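# Stack the on-edge magnet blocks flat in one pile

## Task

Take every magnet block from the row standing on its edge and lay each one flat, one atop another, as a single tidy stack on the bench that holds only those blocks; then open the grippers and pull the arms away.

## Robot and tools

Robot: two six-joint arms, left_arm and right_arm, each with a two-finger parallel gripper. Their bases sit in the scene frame at left_arm (+0.025, +0.289, 0) m, quat_wxyz (+0.997, 0, 0, -0.077), and right_arm (+0.034, -0.372, 0) m, quat_wxyz (+0.999, 0, 0, +0.053). Scene frame: origin on the tabletop midway between the arms, +x out across the table, +z up, left_arm on the +y side. The arm names do not match sides of any picture.

Row layout (used by execute_actions and move): one flat list of 14 numbers covering both arms, even if only one moves. First the left_arm block of 7, then the right_arm block of 7. Each block is six joint numbers in this order: shoulder (joint2), elbow (joint3), waist (joint1), wrist pitch (joint4), wrist yaw (joint5), wrist roll (joint6), then the gripper opening. Joint numbers are in [-1, 1] and are offsets, not poses: scale 1.0 = 1.202 rad waist, 1.258 shoulder, 1.238 elbow, 2.073 wrist pitch, 2.022 wrist yaw and roll. The opening is absolute: +1 fully open, -1 closed. Elbow and wrist pitch signs run opposite to the URDF everywhere (commands and readouts), so their URDF ranges flip: elbow 0 to 3.142 becomes -3.142 to 0 in your numbers, wrist pitch stays symmetric. Stated URDF ranges: waist -2.618..3.054, shoulder 0..3.142, elbow 0..3.142, wrist pitch -1.571..1.571, wrist yaw -1.571..1.571, wrist roll -2.094..2.094; the true end may differ by up to 0.036 rad. Asking a joint more than 0.036 rad outward past its end gets the action refused for both arms; if this happens in the first action of a call, or any action is malformed, nothing in the call runs. 'joint sent to its limit' means a joint was clipped at its end.

execute_actions(actions): a list of up to 15 actions; each action is a table of up to 15 rows, one row per 1/30 s step; a short table repeats its last row to fill 15 steps (0.5 s). Offsets in every row are measured from the joint angles when that action began (for the first action, the latest reported angles), not from the previous row. An empty list just returns state and images. Per step, each joint target is held within a lead of its measured angle (waist 0.202, shoulder 0.258, elbow 0.238, wrist pitch 0.573, yaw and roll 0.522 rad), and targets that would shift a gripper over 70 mm are scaled back, so big motions take several actions. Zero offsets can let an arm sag; to hold, command back toward the desired angles, then zeros.

move(target, speed, blocking): target is one 14-number row whose offsets count from the Joint positions in the last result that printed them. All joints travel in sync over 0.5 to 10 s, so the hand traces a curve; it does not avoid obstacles or the other arm. speed is the top rad/s of the joint with the longest travel, 0.01 to 2, default 0.5. Finger values are sent at the start. blocking=false returns after 0.5 s while motion continues; then use wait or stop before any new action or move. The 'move:' line reports the ending (done, off_target, moving, held, fault), limits=held or limits=none, and each arm's joint farthest from target. Faster moves and targets set deeper past a contact hit and press harder.

wait(seconds): 0 to 10 s, arms keep their last command; a running move continues. stop(): brakes the current move; needs room, more when fast; fingers keep moving. zoom_image(camera, region): enlarged crop [x0, y0, x1, y1] in pixels, at most 504x504, from cam_head_left, cam_head_right, cam_high, cam_low (504x504) or cam_left_wrist, cam_right_wrist (616x616). read_manual(section): licence texts only. finished_scene(scene): ends the current scene for good and reports success; call it only after the stack is complete and both grippers are released and away.

Result lines: per-arm end_effector_position (m) and end_effector_quat_wxyz in the scene frame; the point lies between the finger pads, about 1 cm behind the tips, and can read off at long reach. Fingers point along gripper +z and close along its y axis. Joint positions and Joint velocities list the six joints in the order above, then the pad gap in m (0.094 fully open). Joint targets are the angles currently being driven toward. grip_measured gives the finger opening on the command scale; each gripper can be off by about 1 mm. To hold a block, command about 0.03 below grip_measured; less for a lighter grip. Pad force tops out around 50 to 62 N. 'joint command not followed' means a clearance check altered some joint targets. Joint torques are drive outputs with offsets and noise. MOTOR HOT appears from 75 °C; at 90 °C the arm is stopped 10 s, at 100 °C it goes limp and falls (OVER-TEMPERATURE FAULT), so avoid long loaded holds.

Avoid: dropping or knocking blocks, anything leaving the table (that fails the job), slamming or hard pressing, and the arms touching or pushing each other. Expect occasional tugs on held parts and nudges to loose blocks. Magnetic blocks may snap together; lower each one gently and centred on the stack.

Each tool is called after "Request:" as a command line: name --argument value for each argument, lists and objects as JSON in quotes; but a table of rows of numbers goes row by row, as --pt "numbers of a row", without its own name.

## Session

Request:
execute_actions --actions '[]'

Scene clock: 0.00 s.
left_arm: end_effector_position=(+0.2052, -0.1272, +0.3705) grip_measured=+1.000 end_effector_quat_wxyz=(-0.075, -0.480, -0.545, +0.683) | right_arm: end_effector_position=(+0.4317, -0.3730, +0.2992) grip_measured=+1.000 end_effector_quat_wxyz=(-0.536, +0.668, -0.344, +0.385)
Joint names: [shoulder, elbow, waist, wrist pitch, wrist yaw, wrist roll]
Joint positions: left_arm=[ 1.779 -1.651 -0.611  0.229  1.408 -0.387  0.094] | right_arm=[ 1.241 -0.868 -0.437 -0.188 -0.794 -1.852  0.094]
Joint velocities: left_arm=[ 0.007  0.002  0.017 -0.081  0.007  0.051  0.   ] | right_arm=[ 0.017  0.007 -0.002  0.051 -0.066 -0.081  0.   ]
Joint torques (N m, as the arm reports them, + toward a larger Joint positions number): no reading
Joint targets: left_arm=[1.773 -1.656 -0.611 0.237 1.413 -0.385] | right_arm=[1.233 -0.881 -0.437 -0.188 -0.796 -1.847]

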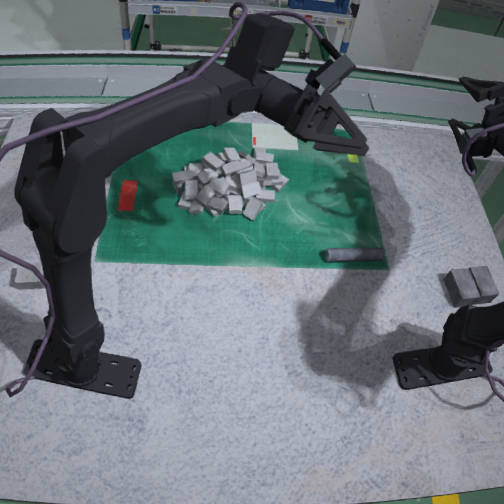

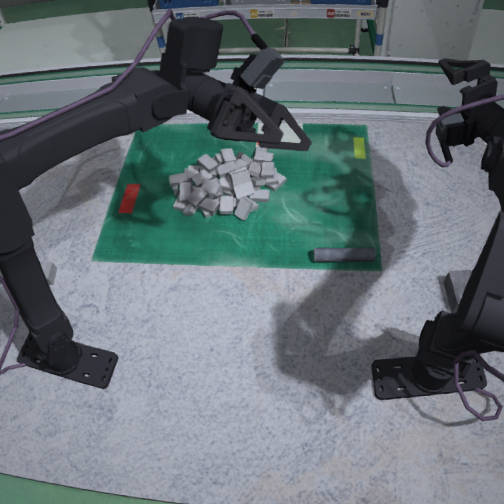

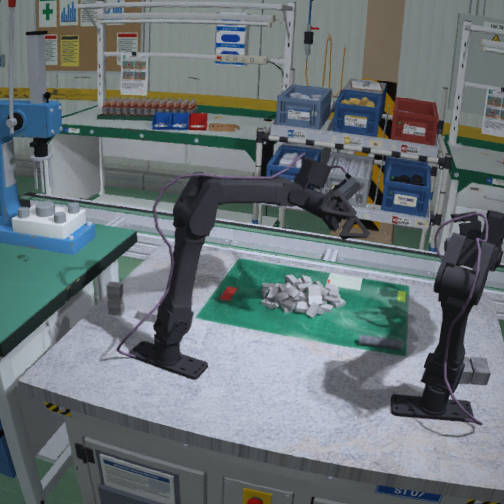

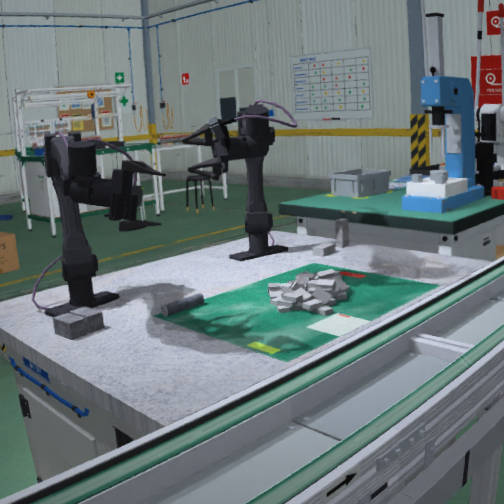

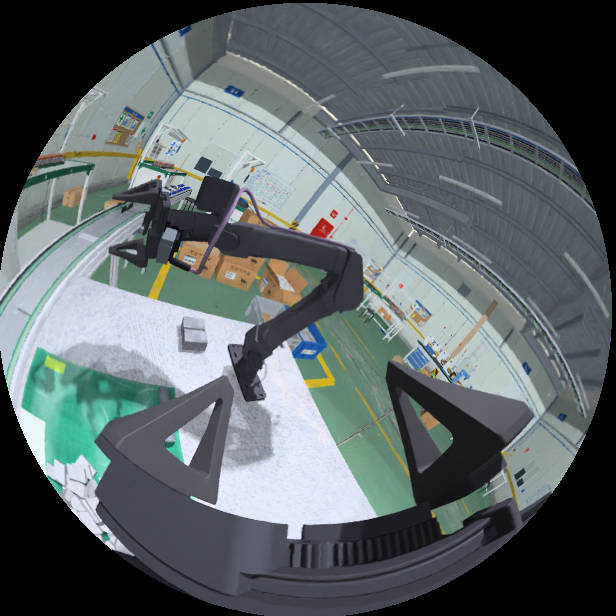

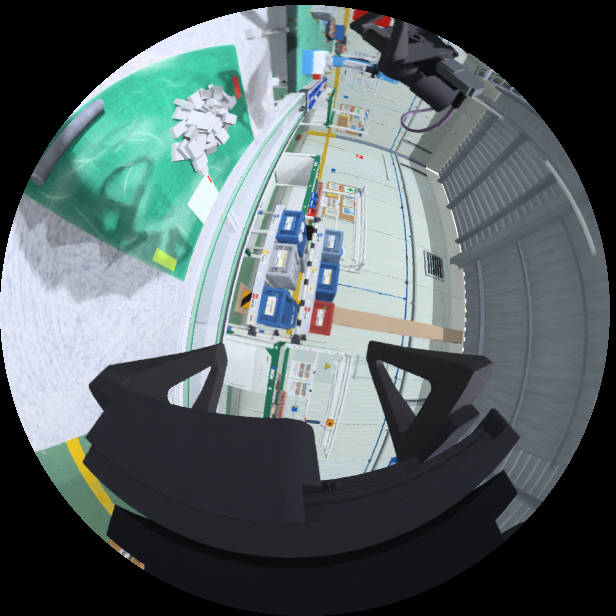

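Request:
move --target '[-0.345,0.43,1,0.535,-0.697,0.191,1,0,0,0,0,0,0,1]' --speed 0.7

Request:
zoom_image --camera "cam_high" --region '[90,260,210,350]'

Request:
zoom_image --camera "cam_low" --region '[270,190,390,280]'

Scene clock: 7.93 s.
left_arm: end_effector_position=(+0.2274, +0.3814, +0.1296) grip_measured=+1.000 end_effector_quat_wxyz=(+0.009, -0.216, +0.976, -0.001) | right_arm: end_effector_position=(+0.4317, -0.3730, +0.2992) grip_measured=+1.000 end_effector_quat_wxyz=(-0.536, +0.668, -0.344, +0.385)
Joint names: [shoulder, elbow, waist, wrist pitch, wrist yaw, wrist roll]
Joint positions: left_arm=[ 1.365 -1.129  0.584  1.317  0.006 -0.006  0.094] | right_arm=[ 1.241 -0.868 -0.437 -0.188 -0.794 -1.852  0.094]
Joint velocities: left_arm=[-0.007  0.012 -0.002 -0.037 -0.022  0.022  0.   ] | right_arm=[ 0.002 -0.017 -0.002 -0.066 -0.022  0.037  0.   ]
Joint torques (N m, as the arm reports them, + toward a larger Joint positions number): left_arm=[-5.73 -5.04  0.55 -0.08 -0.09  0.06] | right_arm=[-3.99 -7.83 -0.01 -1.92 -0.07  0.03]
Joint targets: left_arm=[1.345 -1.118 0.591 1.338 -0.002 -0.001] | right_arm=[1.241 -0.868 -0.437 -0.188 -0.794 -1.852]
move: off_target (left_arm); limits=none; left_arm: farthest joint: the wrist pitch, 0.021 radians from its target (1.109 radians at the start); right_arm: farthest joint: the waist, 0.000 radians from its target (0.000 radians at the start)

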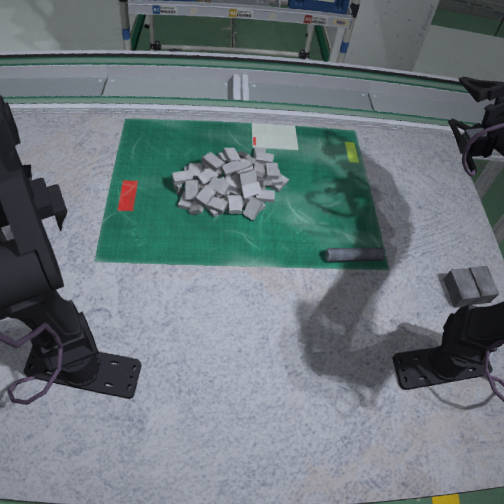

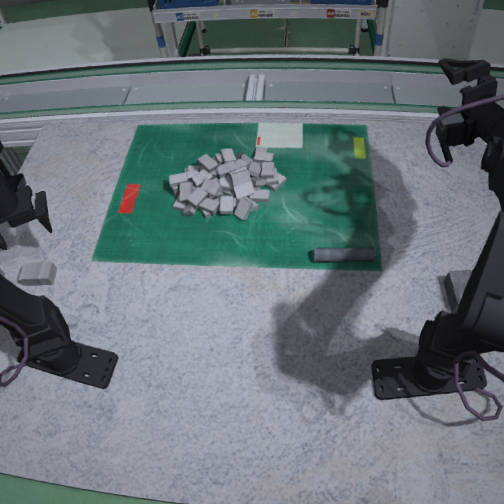

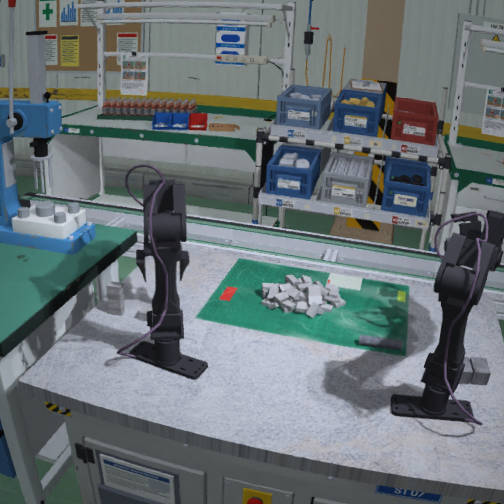

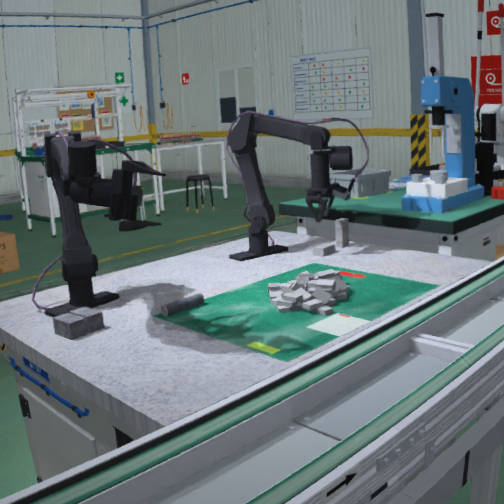

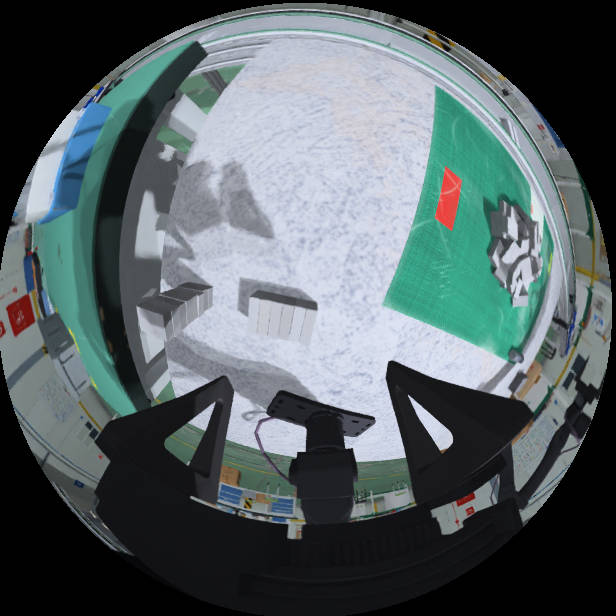

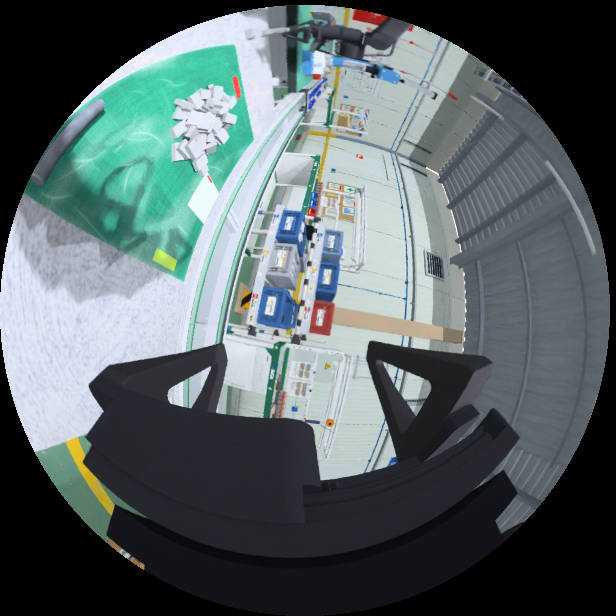

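Region (90, 260, 210, 350) of cam_high's 504x504 image, scaled by 4.200, with more detail than that image has; it fills the top 378 rows of this view, and the rest is white.

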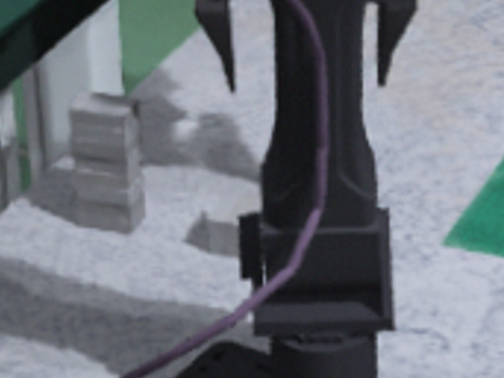

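Region (270, 190, 390, 280) of cam_low's 504x504 image, scaled by 4.200, with more detail than that image has; it fills the top 378 rows of this view, and the rest is white.

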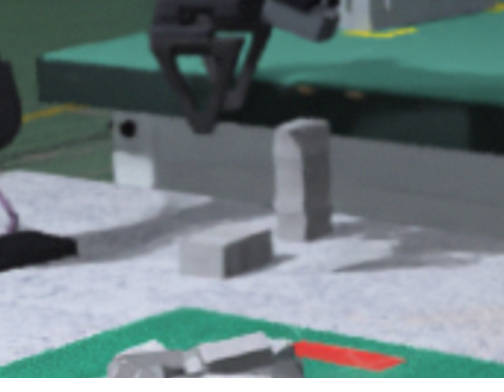

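Request:
move --target '[0.035,0.177,0.103,-0.114,0,0.155,1,0,0,0,0,0,0,1]' --speed 0.3

Request:
zoom_image --camera "cam_low" --region '[270,190,390,280]'

Request:
zoom_image --camera "cam_left_wrist" --region '[180,260,440,460]'

Scene clock: 21.53 s.
left_arm: end_effector_position=(+0.2116, +0.4016, +0.0703) grip_measured=+1.000 end_effector_quat_wxyz=(-0.003, -0.121, +0.993, -0.004) | right_arm: end_effector_position=(+0.4317, -0.3730, +0.2992) grip_measured=+1.000 end_effector_quat_wxyz=(-0.536, +0.668, -0.344, +0.385)
Joint names: [shoulder, elbow, waist, wrist pitch, wrist yaw, wrist roll]
Joint positions: left_arm=[ 1.401 -0.92   0.699  1.098  0.005  0.301  0.094] | right_arm=[ 1.241 -0.868 -0.437 -0.188 -0.794 -1.852  0.094]
Joint velocities: left_arm=[-0.002  0.002  0.007  0.007 -0.022 -0.007  0.   ] | right_arm=[-0.007  0.017 -0.002 -0.051  0.007 -0.066  0.   ]
Joint torques (N m, as the arm reports them, + toward a larger Joint positions number): left_arm=[-3.62 -4.91  0.79 -0.46  0.    0.04] | right_arm=[-3.96 -7.78  0.02 -1.93 -0.07  0.05]
Joint targets: left_arm=[1.409 -0.910 0.708 1.080 0.006 0.307] | right_arm=[1.241 -0.868 -0.437 -0.188 -0.794 -1.852]
move: done; limits=none; left_arm: farthest joint: the wrist pitch, 0.017 radians from its target (0.236 radians at the start); right_arm: farthest joint: the waist, 0.000 radians from its target (0.000 radians at the start)

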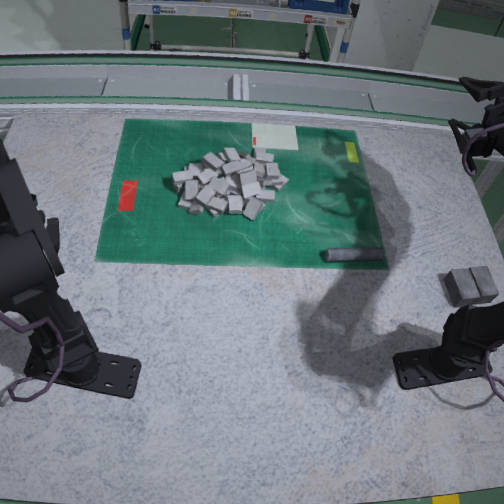

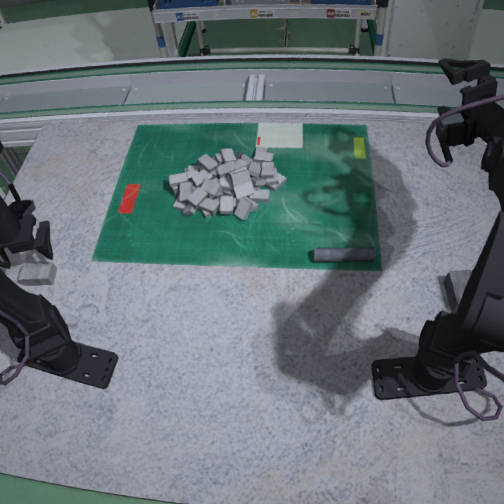

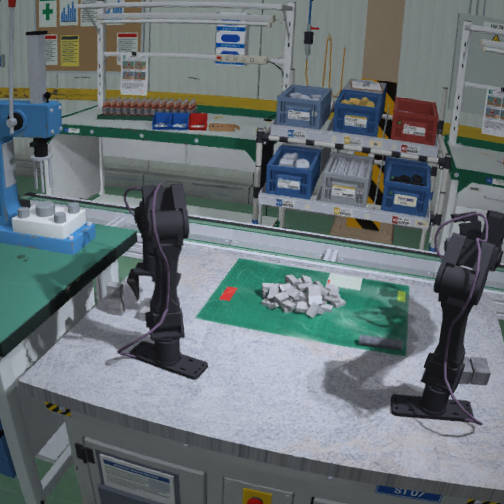

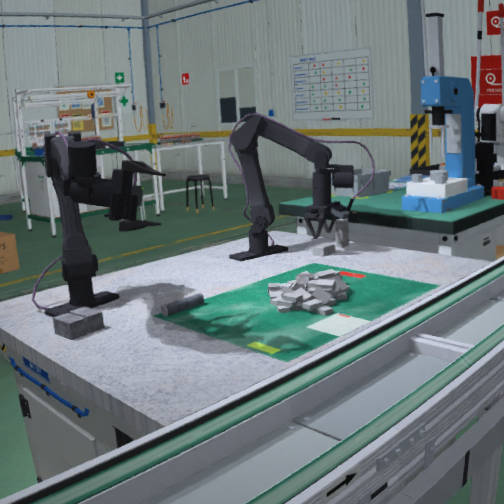

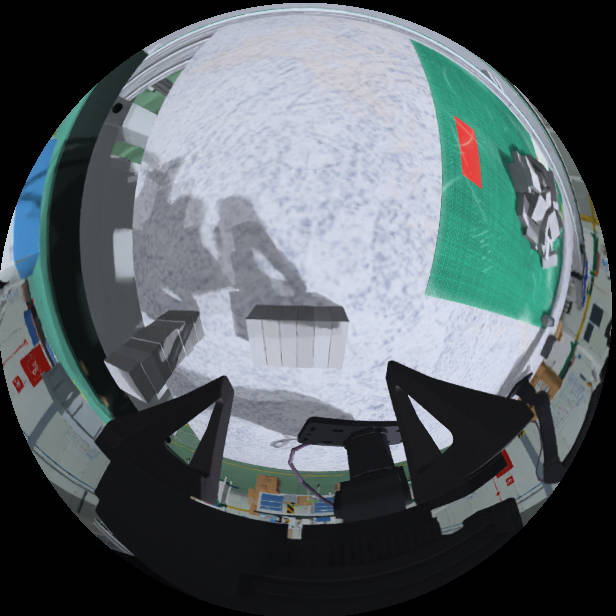

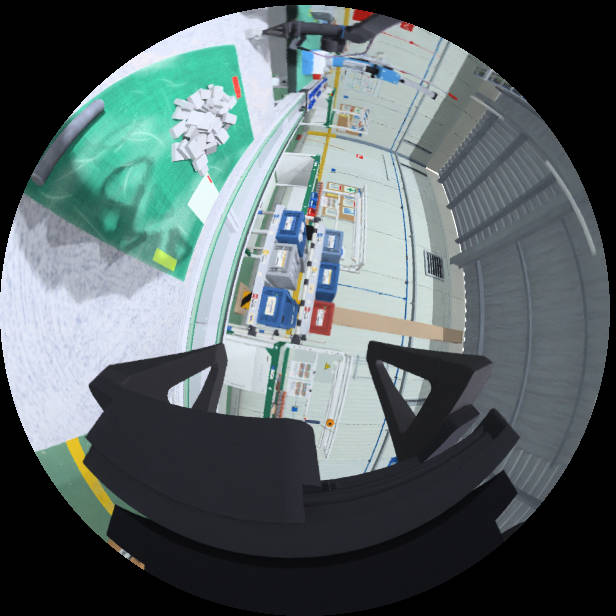

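Region (270, 190, 390, 280) of cam_low's 504x504 image, scaled by 4.200, with more detail than that image has; it fills the top 378 rows of this view, and the rest is white.

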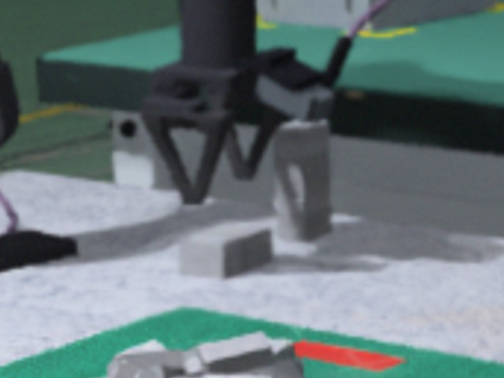

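Region (180, 260, 440, 460) of cam_left_wrist's 616x616 image, scaled by 1.938, with more detail than that image has; it fills the top 388 rows of this view, and the rest is white.

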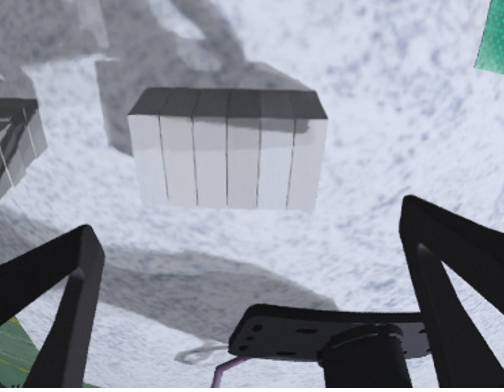

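Request:
move --target '[0.074,0.14,0.033,-0.128,0,0.018,1,0,0,0,0,0,0,1]' --speed 0.12

Request:
zoom_image --camera "cam_low" --region '[270,190,390,280]'

Scene clock: 33.80 s.
left_arm: end_effector_position=(+0.2088, +0.4076, +0.0157) grip_measured=+1.000 end_effector_quat_wxyz=(-0.001, -0.120, +0.993, -0.003) | right_arm: end_effector_position=(+0.4317, -0.3730, +0.2992) grip_measured=+1.000 end_effector_quat_wxyz=(-0.536, +0.668, -0.344, +0.385)
Joint names: [shoulder, elbow, waist, wrist pitch, wrist yaw, wrist roll]
Joint positions: left_arm=[ 1.483 -0.759  0.728  0.851  0.005  0.333  0.094] | right_arm=[ 1.241 -0.868 -0.437 -0.188 -0.794 -1.852  0.094]
Joint velocities: left_arm=[-0.017  0.002 -0.017  0.022  0.022 -0.007  0.   ] | right_arm=[-0.017  0.007 -0.007 -0.022 -0.066  0.007  0.   ]
Joint torques (N m, as the arm reports them, + toward a larger Joint positions number): left_arm=[-3.89 -4.4   0.78 -0.48  0.    0.03] | right_arm=[-4.   -7.72  0.03 -1.93 -0.08  0.03]
Joint targets: left_arm=[1.494 -0.747 0.738 0.833 0.005 0.338] | right_arm=[1.241 -0.868 -0.437 -0.188 -0.794 -1.852]
move: done; limits=none; left_arm: farthest joint: the wrist pitch, 0.018 radians from its target (0.265 radians at the start); right_arm: farthest joint: the waist, 0.000 radians from its target (0.000 radians at the start)

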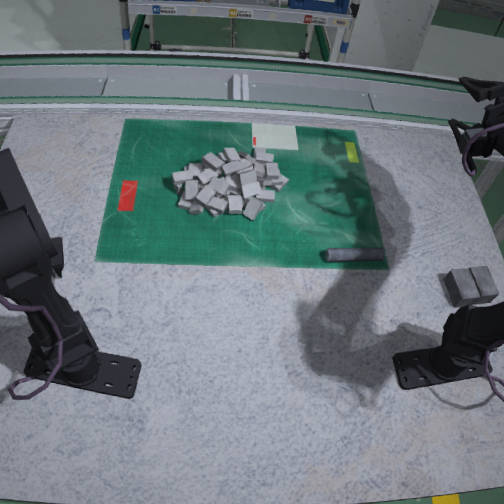

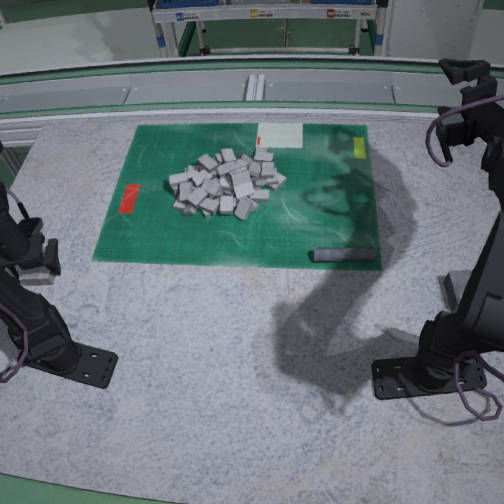

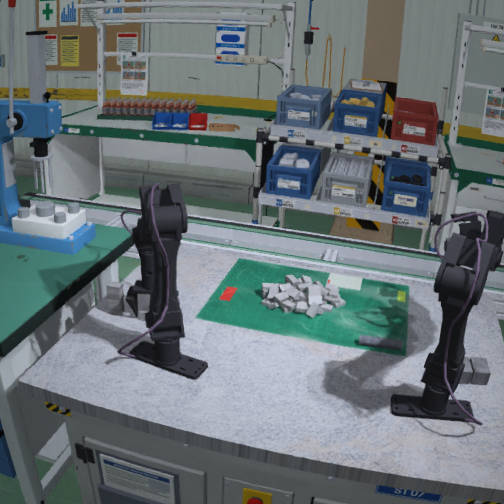

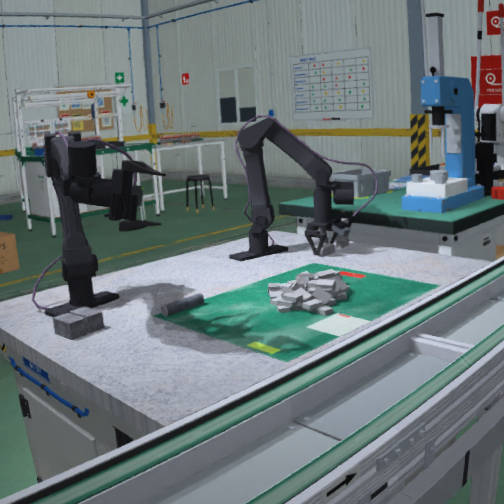

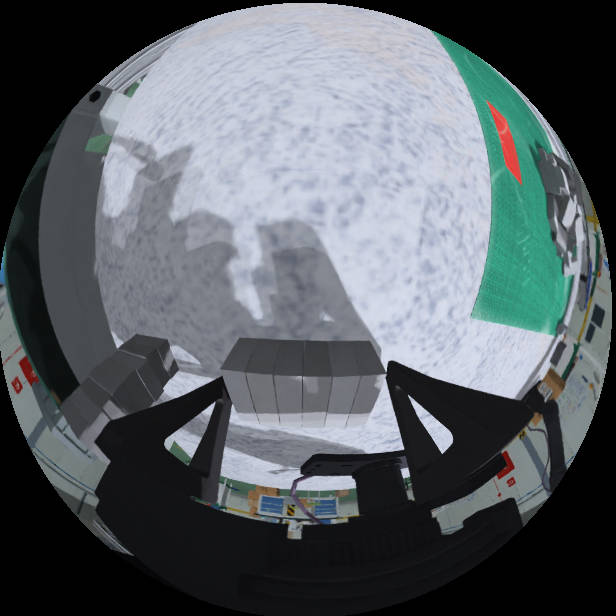

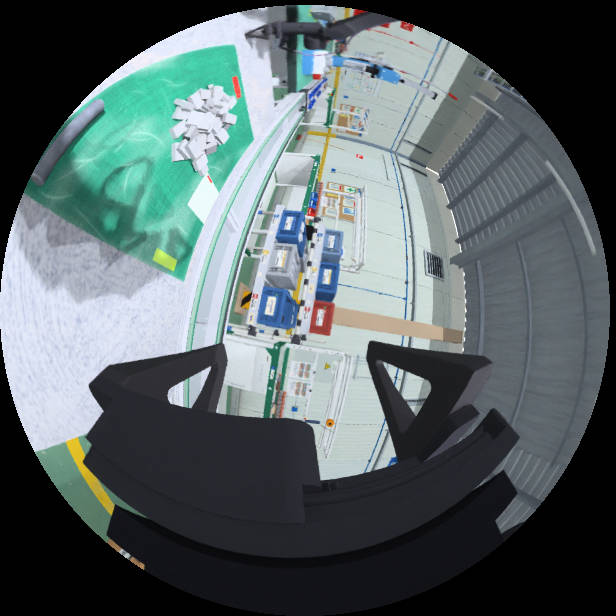

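Region (270, 190, 390, 280) of cam_low's 504x504 image, scaled by 4.200, with more detail than that image has; it fills the top 378 rows of this view, and the rest is white.

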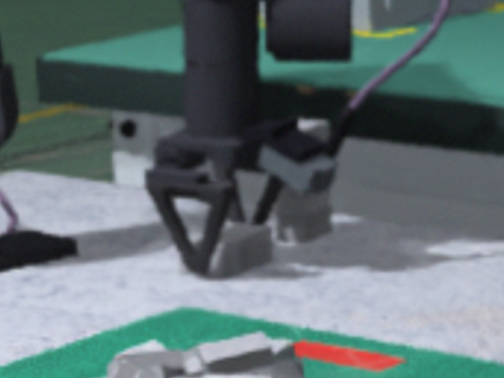

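Request:
execute_actions --actions '[[[0,0,0,0,0,0,0.55,0,0,0,0,0,0,1]],[[0,0,0,0,0,0,0.42,0,0,0,0,0,0,1]],[[0,0,0,0,0,0,0.2,0,0,0,0,0,0,1]],[[0,0,0,0,0,0,0.2,0,0,0,0,0,0,1]]]'

Request:
move --target '[-0.08,-0.155,-0.05,0.125,0,0,0.2,0,0,0,0,0,0,1]' --speed 0.12

Scene clock: 41.87 s.
left_arm: end_effector_position=(+0.2084, +0.4077, +0.0157) grip_measured=+0.474 end_effector_quat_wxyz=(-0.002, -0.120, +0.993, -0.003) | right_arm: end_effector_position=(+0.4317, -0.3730, +0.2992) grip_measured=+1.000 end_effector_quat_wxyz=(-0.536, +0.668, -0.344, +0.385)
Joint names: [shoulder, elbow, waist, wrist pitch, wrist yaw, wrist roll]
Joint positions: left_arm=[ 1.483 -0.759  0.728  0.852  0.003  0.333  0.069] | right_arm=[ 1.241 -0.868 -0.437 -0.188 -0.794 -1.852  0.094]
Joint velocities: left_arm=[-0.002 -0.012  0.012  0.007  0.037 -0.037 -0.001] | right_arm=[ 0.007 -0.002 -0.002 -0.095 -0.007  0.095  0.   ]
Joint torques (N m, as the arm reports them, + toward a larger Joint positions number): left_arm=[-4.67 -5.23 -0.04 -0.26  0.    0.  ] | right_arm=[-4.   -7.77 -0.04 -1.93 -0.09  0.02]
Joint targets: left_arm=[1.483 -0.759 0.728 0.852 0.003 0.333] | right_arm=[1.241 -0.868 -0.437 -0.188 -0.794 -1.852]

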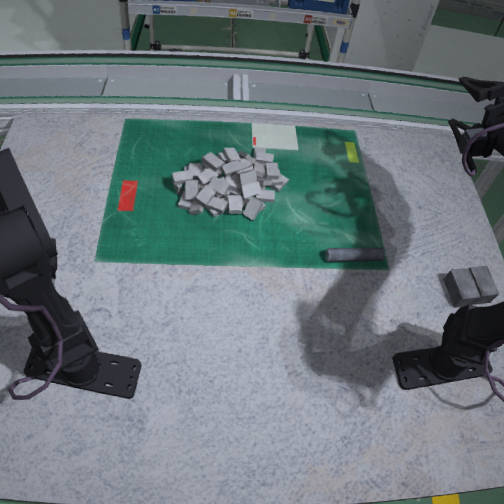

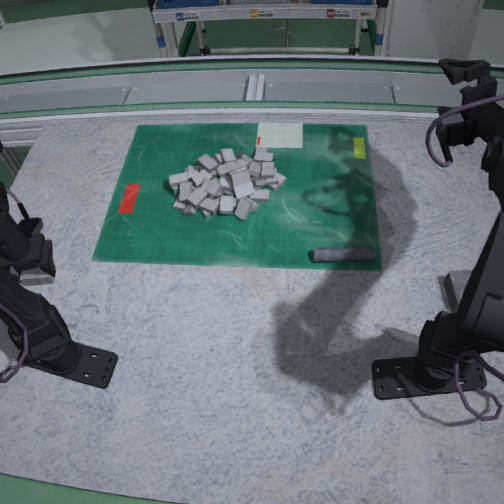

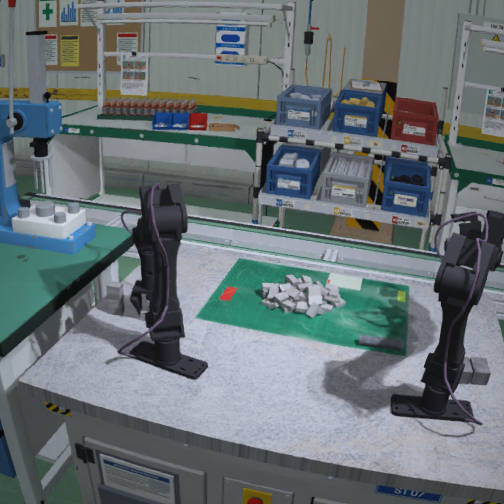

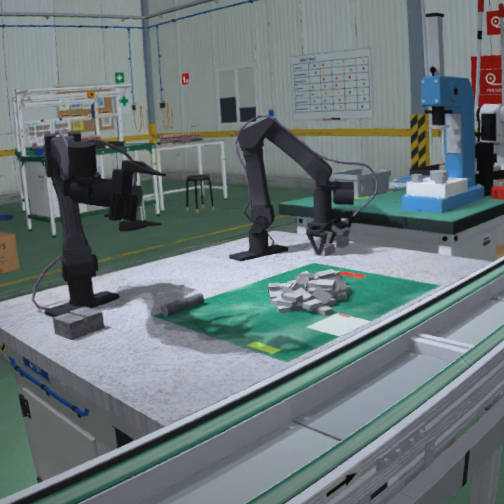

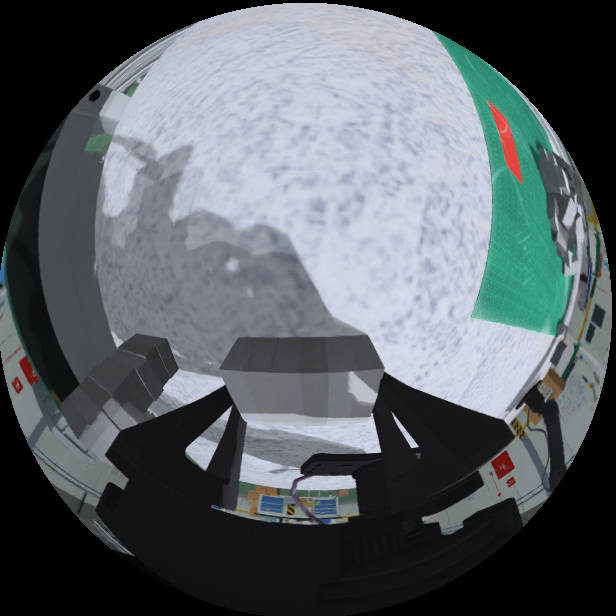

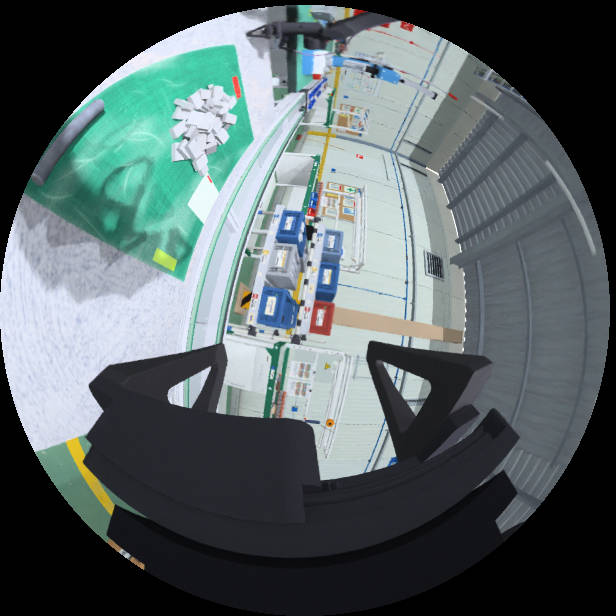

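Scene clock: 44.57 s.
left_arm: end_effector_position=(+0.2137, +0.3981, +0.0655) grip_measured=+0.474 end_effector_quat_wxyz=(-0.008, -0.095, +0.995, -0.005) | right_arm: end_effector_position=(+0.4317, -0.3730, +0.2992) grip_measured=+1.000 end_effector_quat_wxyz=(-0.536, +0.668, -0.344, +0.385)
Joint names: [shoulder, elbow, waist, wrist pitch, wrist yaw, wrist roll]
Joint positions: left_arm=[ 1.417 -0.914  0.678  1.087  0.003  0.333  0.069] | right_arm=[ 1.241 -0.868 -0.437 -0.188 -0.794 -1.852  0.094]
Joint velocities: left_arm=[-0.007  0.022  0.002  0.081 -0.022  0.095  0.   ] | right_arm=[ 0.007 -0.012 -0.002  0.051  0.007  0.007  0.   ]
Joint torques (N m, as the arm reports them, + toward a larger Joint positions number): left_arm=[-7.09 -8.22 -0.82  0.04  0.    0.  ] | right_arm=[-4.06 -7.77 -0.02 -1.92 -0.09  0.03]
Joint targets: left_arm=[1.383 -0.951 0.668 1.111 0.003 0.333] | right_arm=[1.241 -0.868 -0.437 -0.188 -0.794 -1.852]
move: off_target (left_arm); limits=none; left_arm: farthest joint: the elbow, 0.037 radians from its target (0.192 radians at the start); right_arm: farthest joint: the waist, 0.000 radians from its target (0.000 radians at the start)

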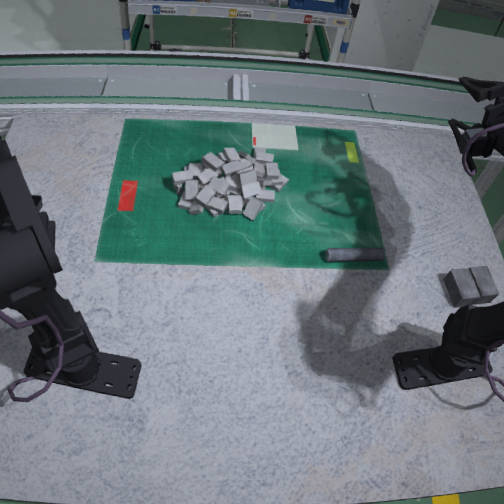

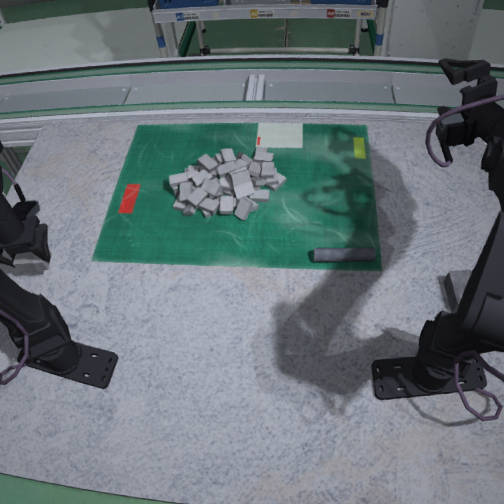

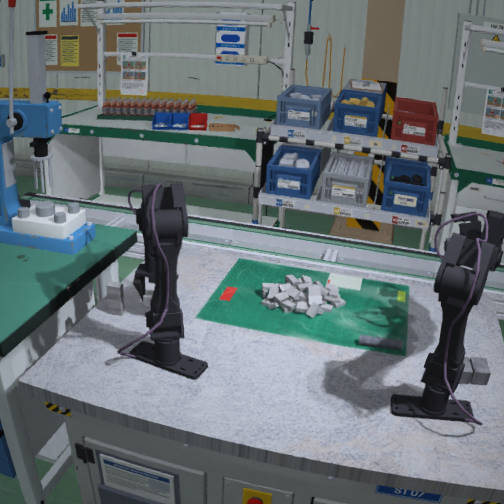

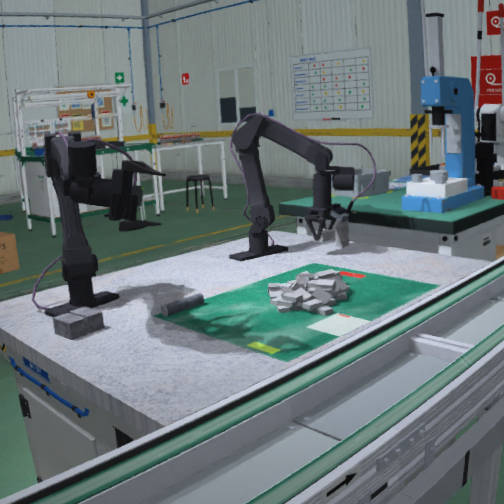

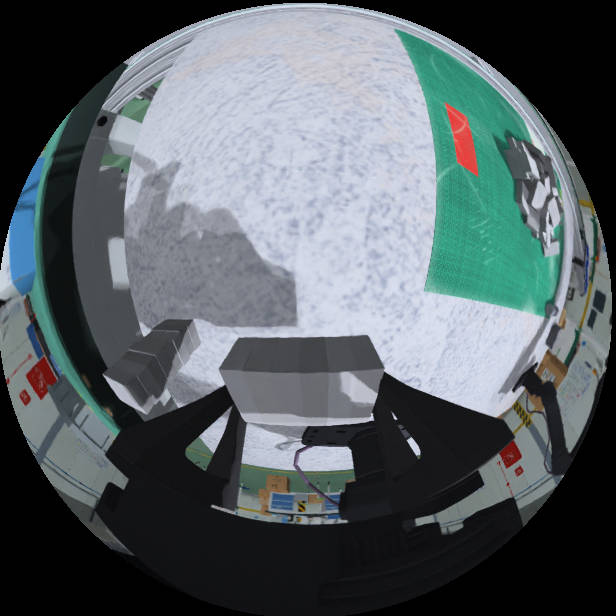

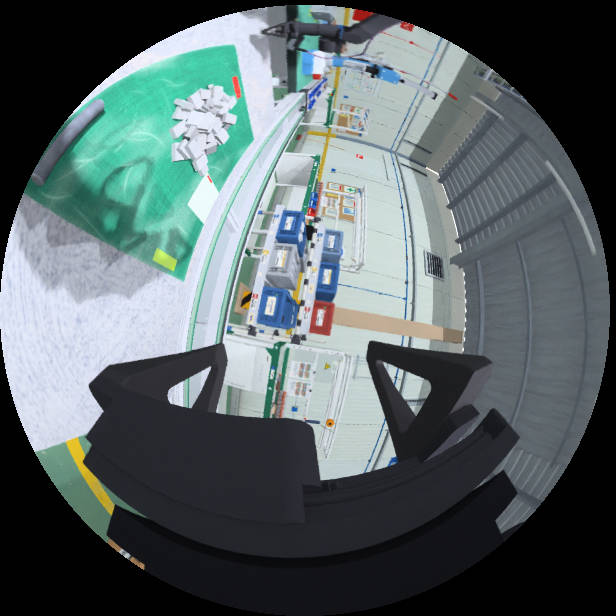

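Request:
execute_actions --actions '[]'

Scene clock: 63.10 s.
left_arm: end_effector_position=(+0.2137, +0.3981, +0.0655) grip_measured=+0.474 end_effector_quat_wxyz=(-0.008, -0.095, +0.995, -0.005) | right_arm: end_effector_position=(+0.4317, -0.3730, +0.2992) grip_measured=+1.000 end_effector_quat_wxyz=(-0.536, +0.668, -0.344, +0.385)
Joint names: [shoulder, elbow, waist, wrist pitch, wrist yaw, wrist roll]
Joint positions: left_arm=[ 1.417 -0.914  0.678  1.087  0.003  0.333  0.069] | right_arm=[ 1.241 -0.868 -0.437 -0.188 -0.794 -1.852  0.094]
Joint velocities: left_arm=[-0.017 -0.012  0.012 -0.125 -0.037 -0.037 -0.001] | right_arm=[ 0.007  0.012  0.002  0.022  0.022 -0.037  0.   ]
Joint torques (N m, as the arm reports them, + toward a larger Joint positions number): left_arm=[-7.11 -8.2  -0.83  0.05  0.    0.  ] | right_arm=[-4.01 -7.76  0.04 -1.93 -0.06  0.03]
Joint targets: left_arm=[1.383 -0.951 0.668 1.111 0.003 0.333] | right_arm=[1.241 -0.868 -0.437 -0.188 -0.794 -1.852]

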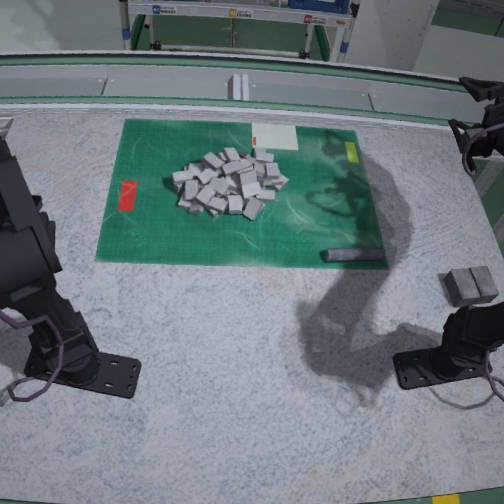

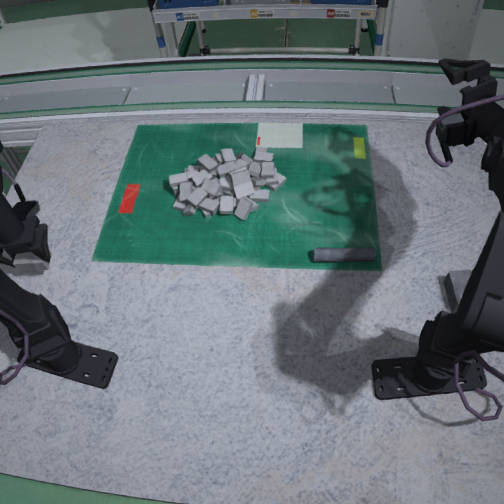

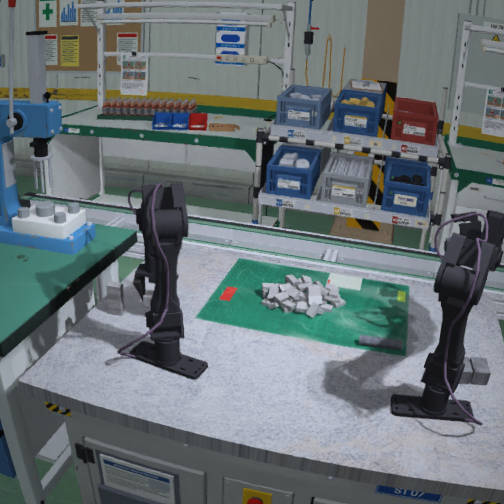

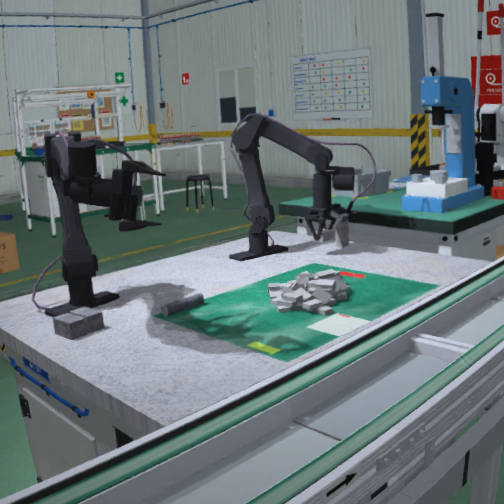

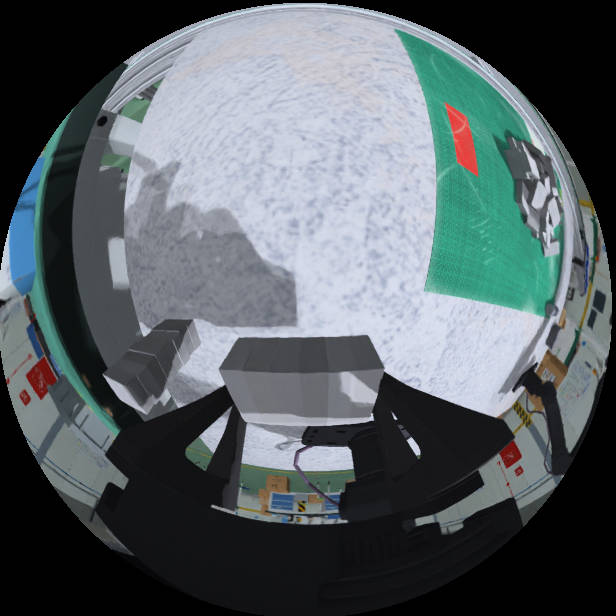

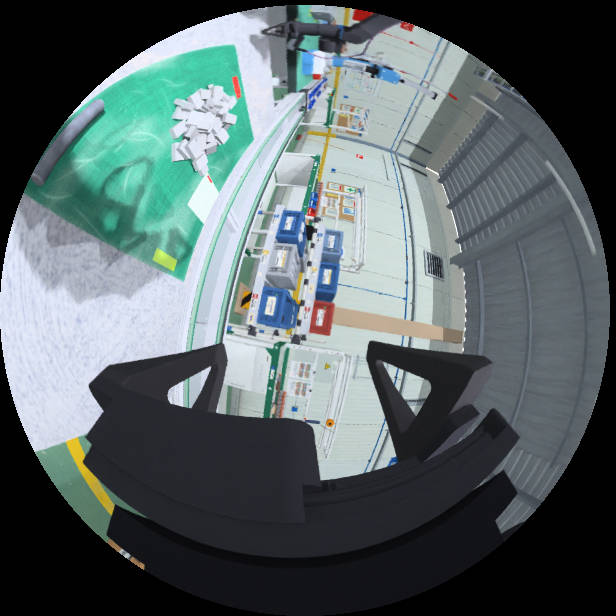

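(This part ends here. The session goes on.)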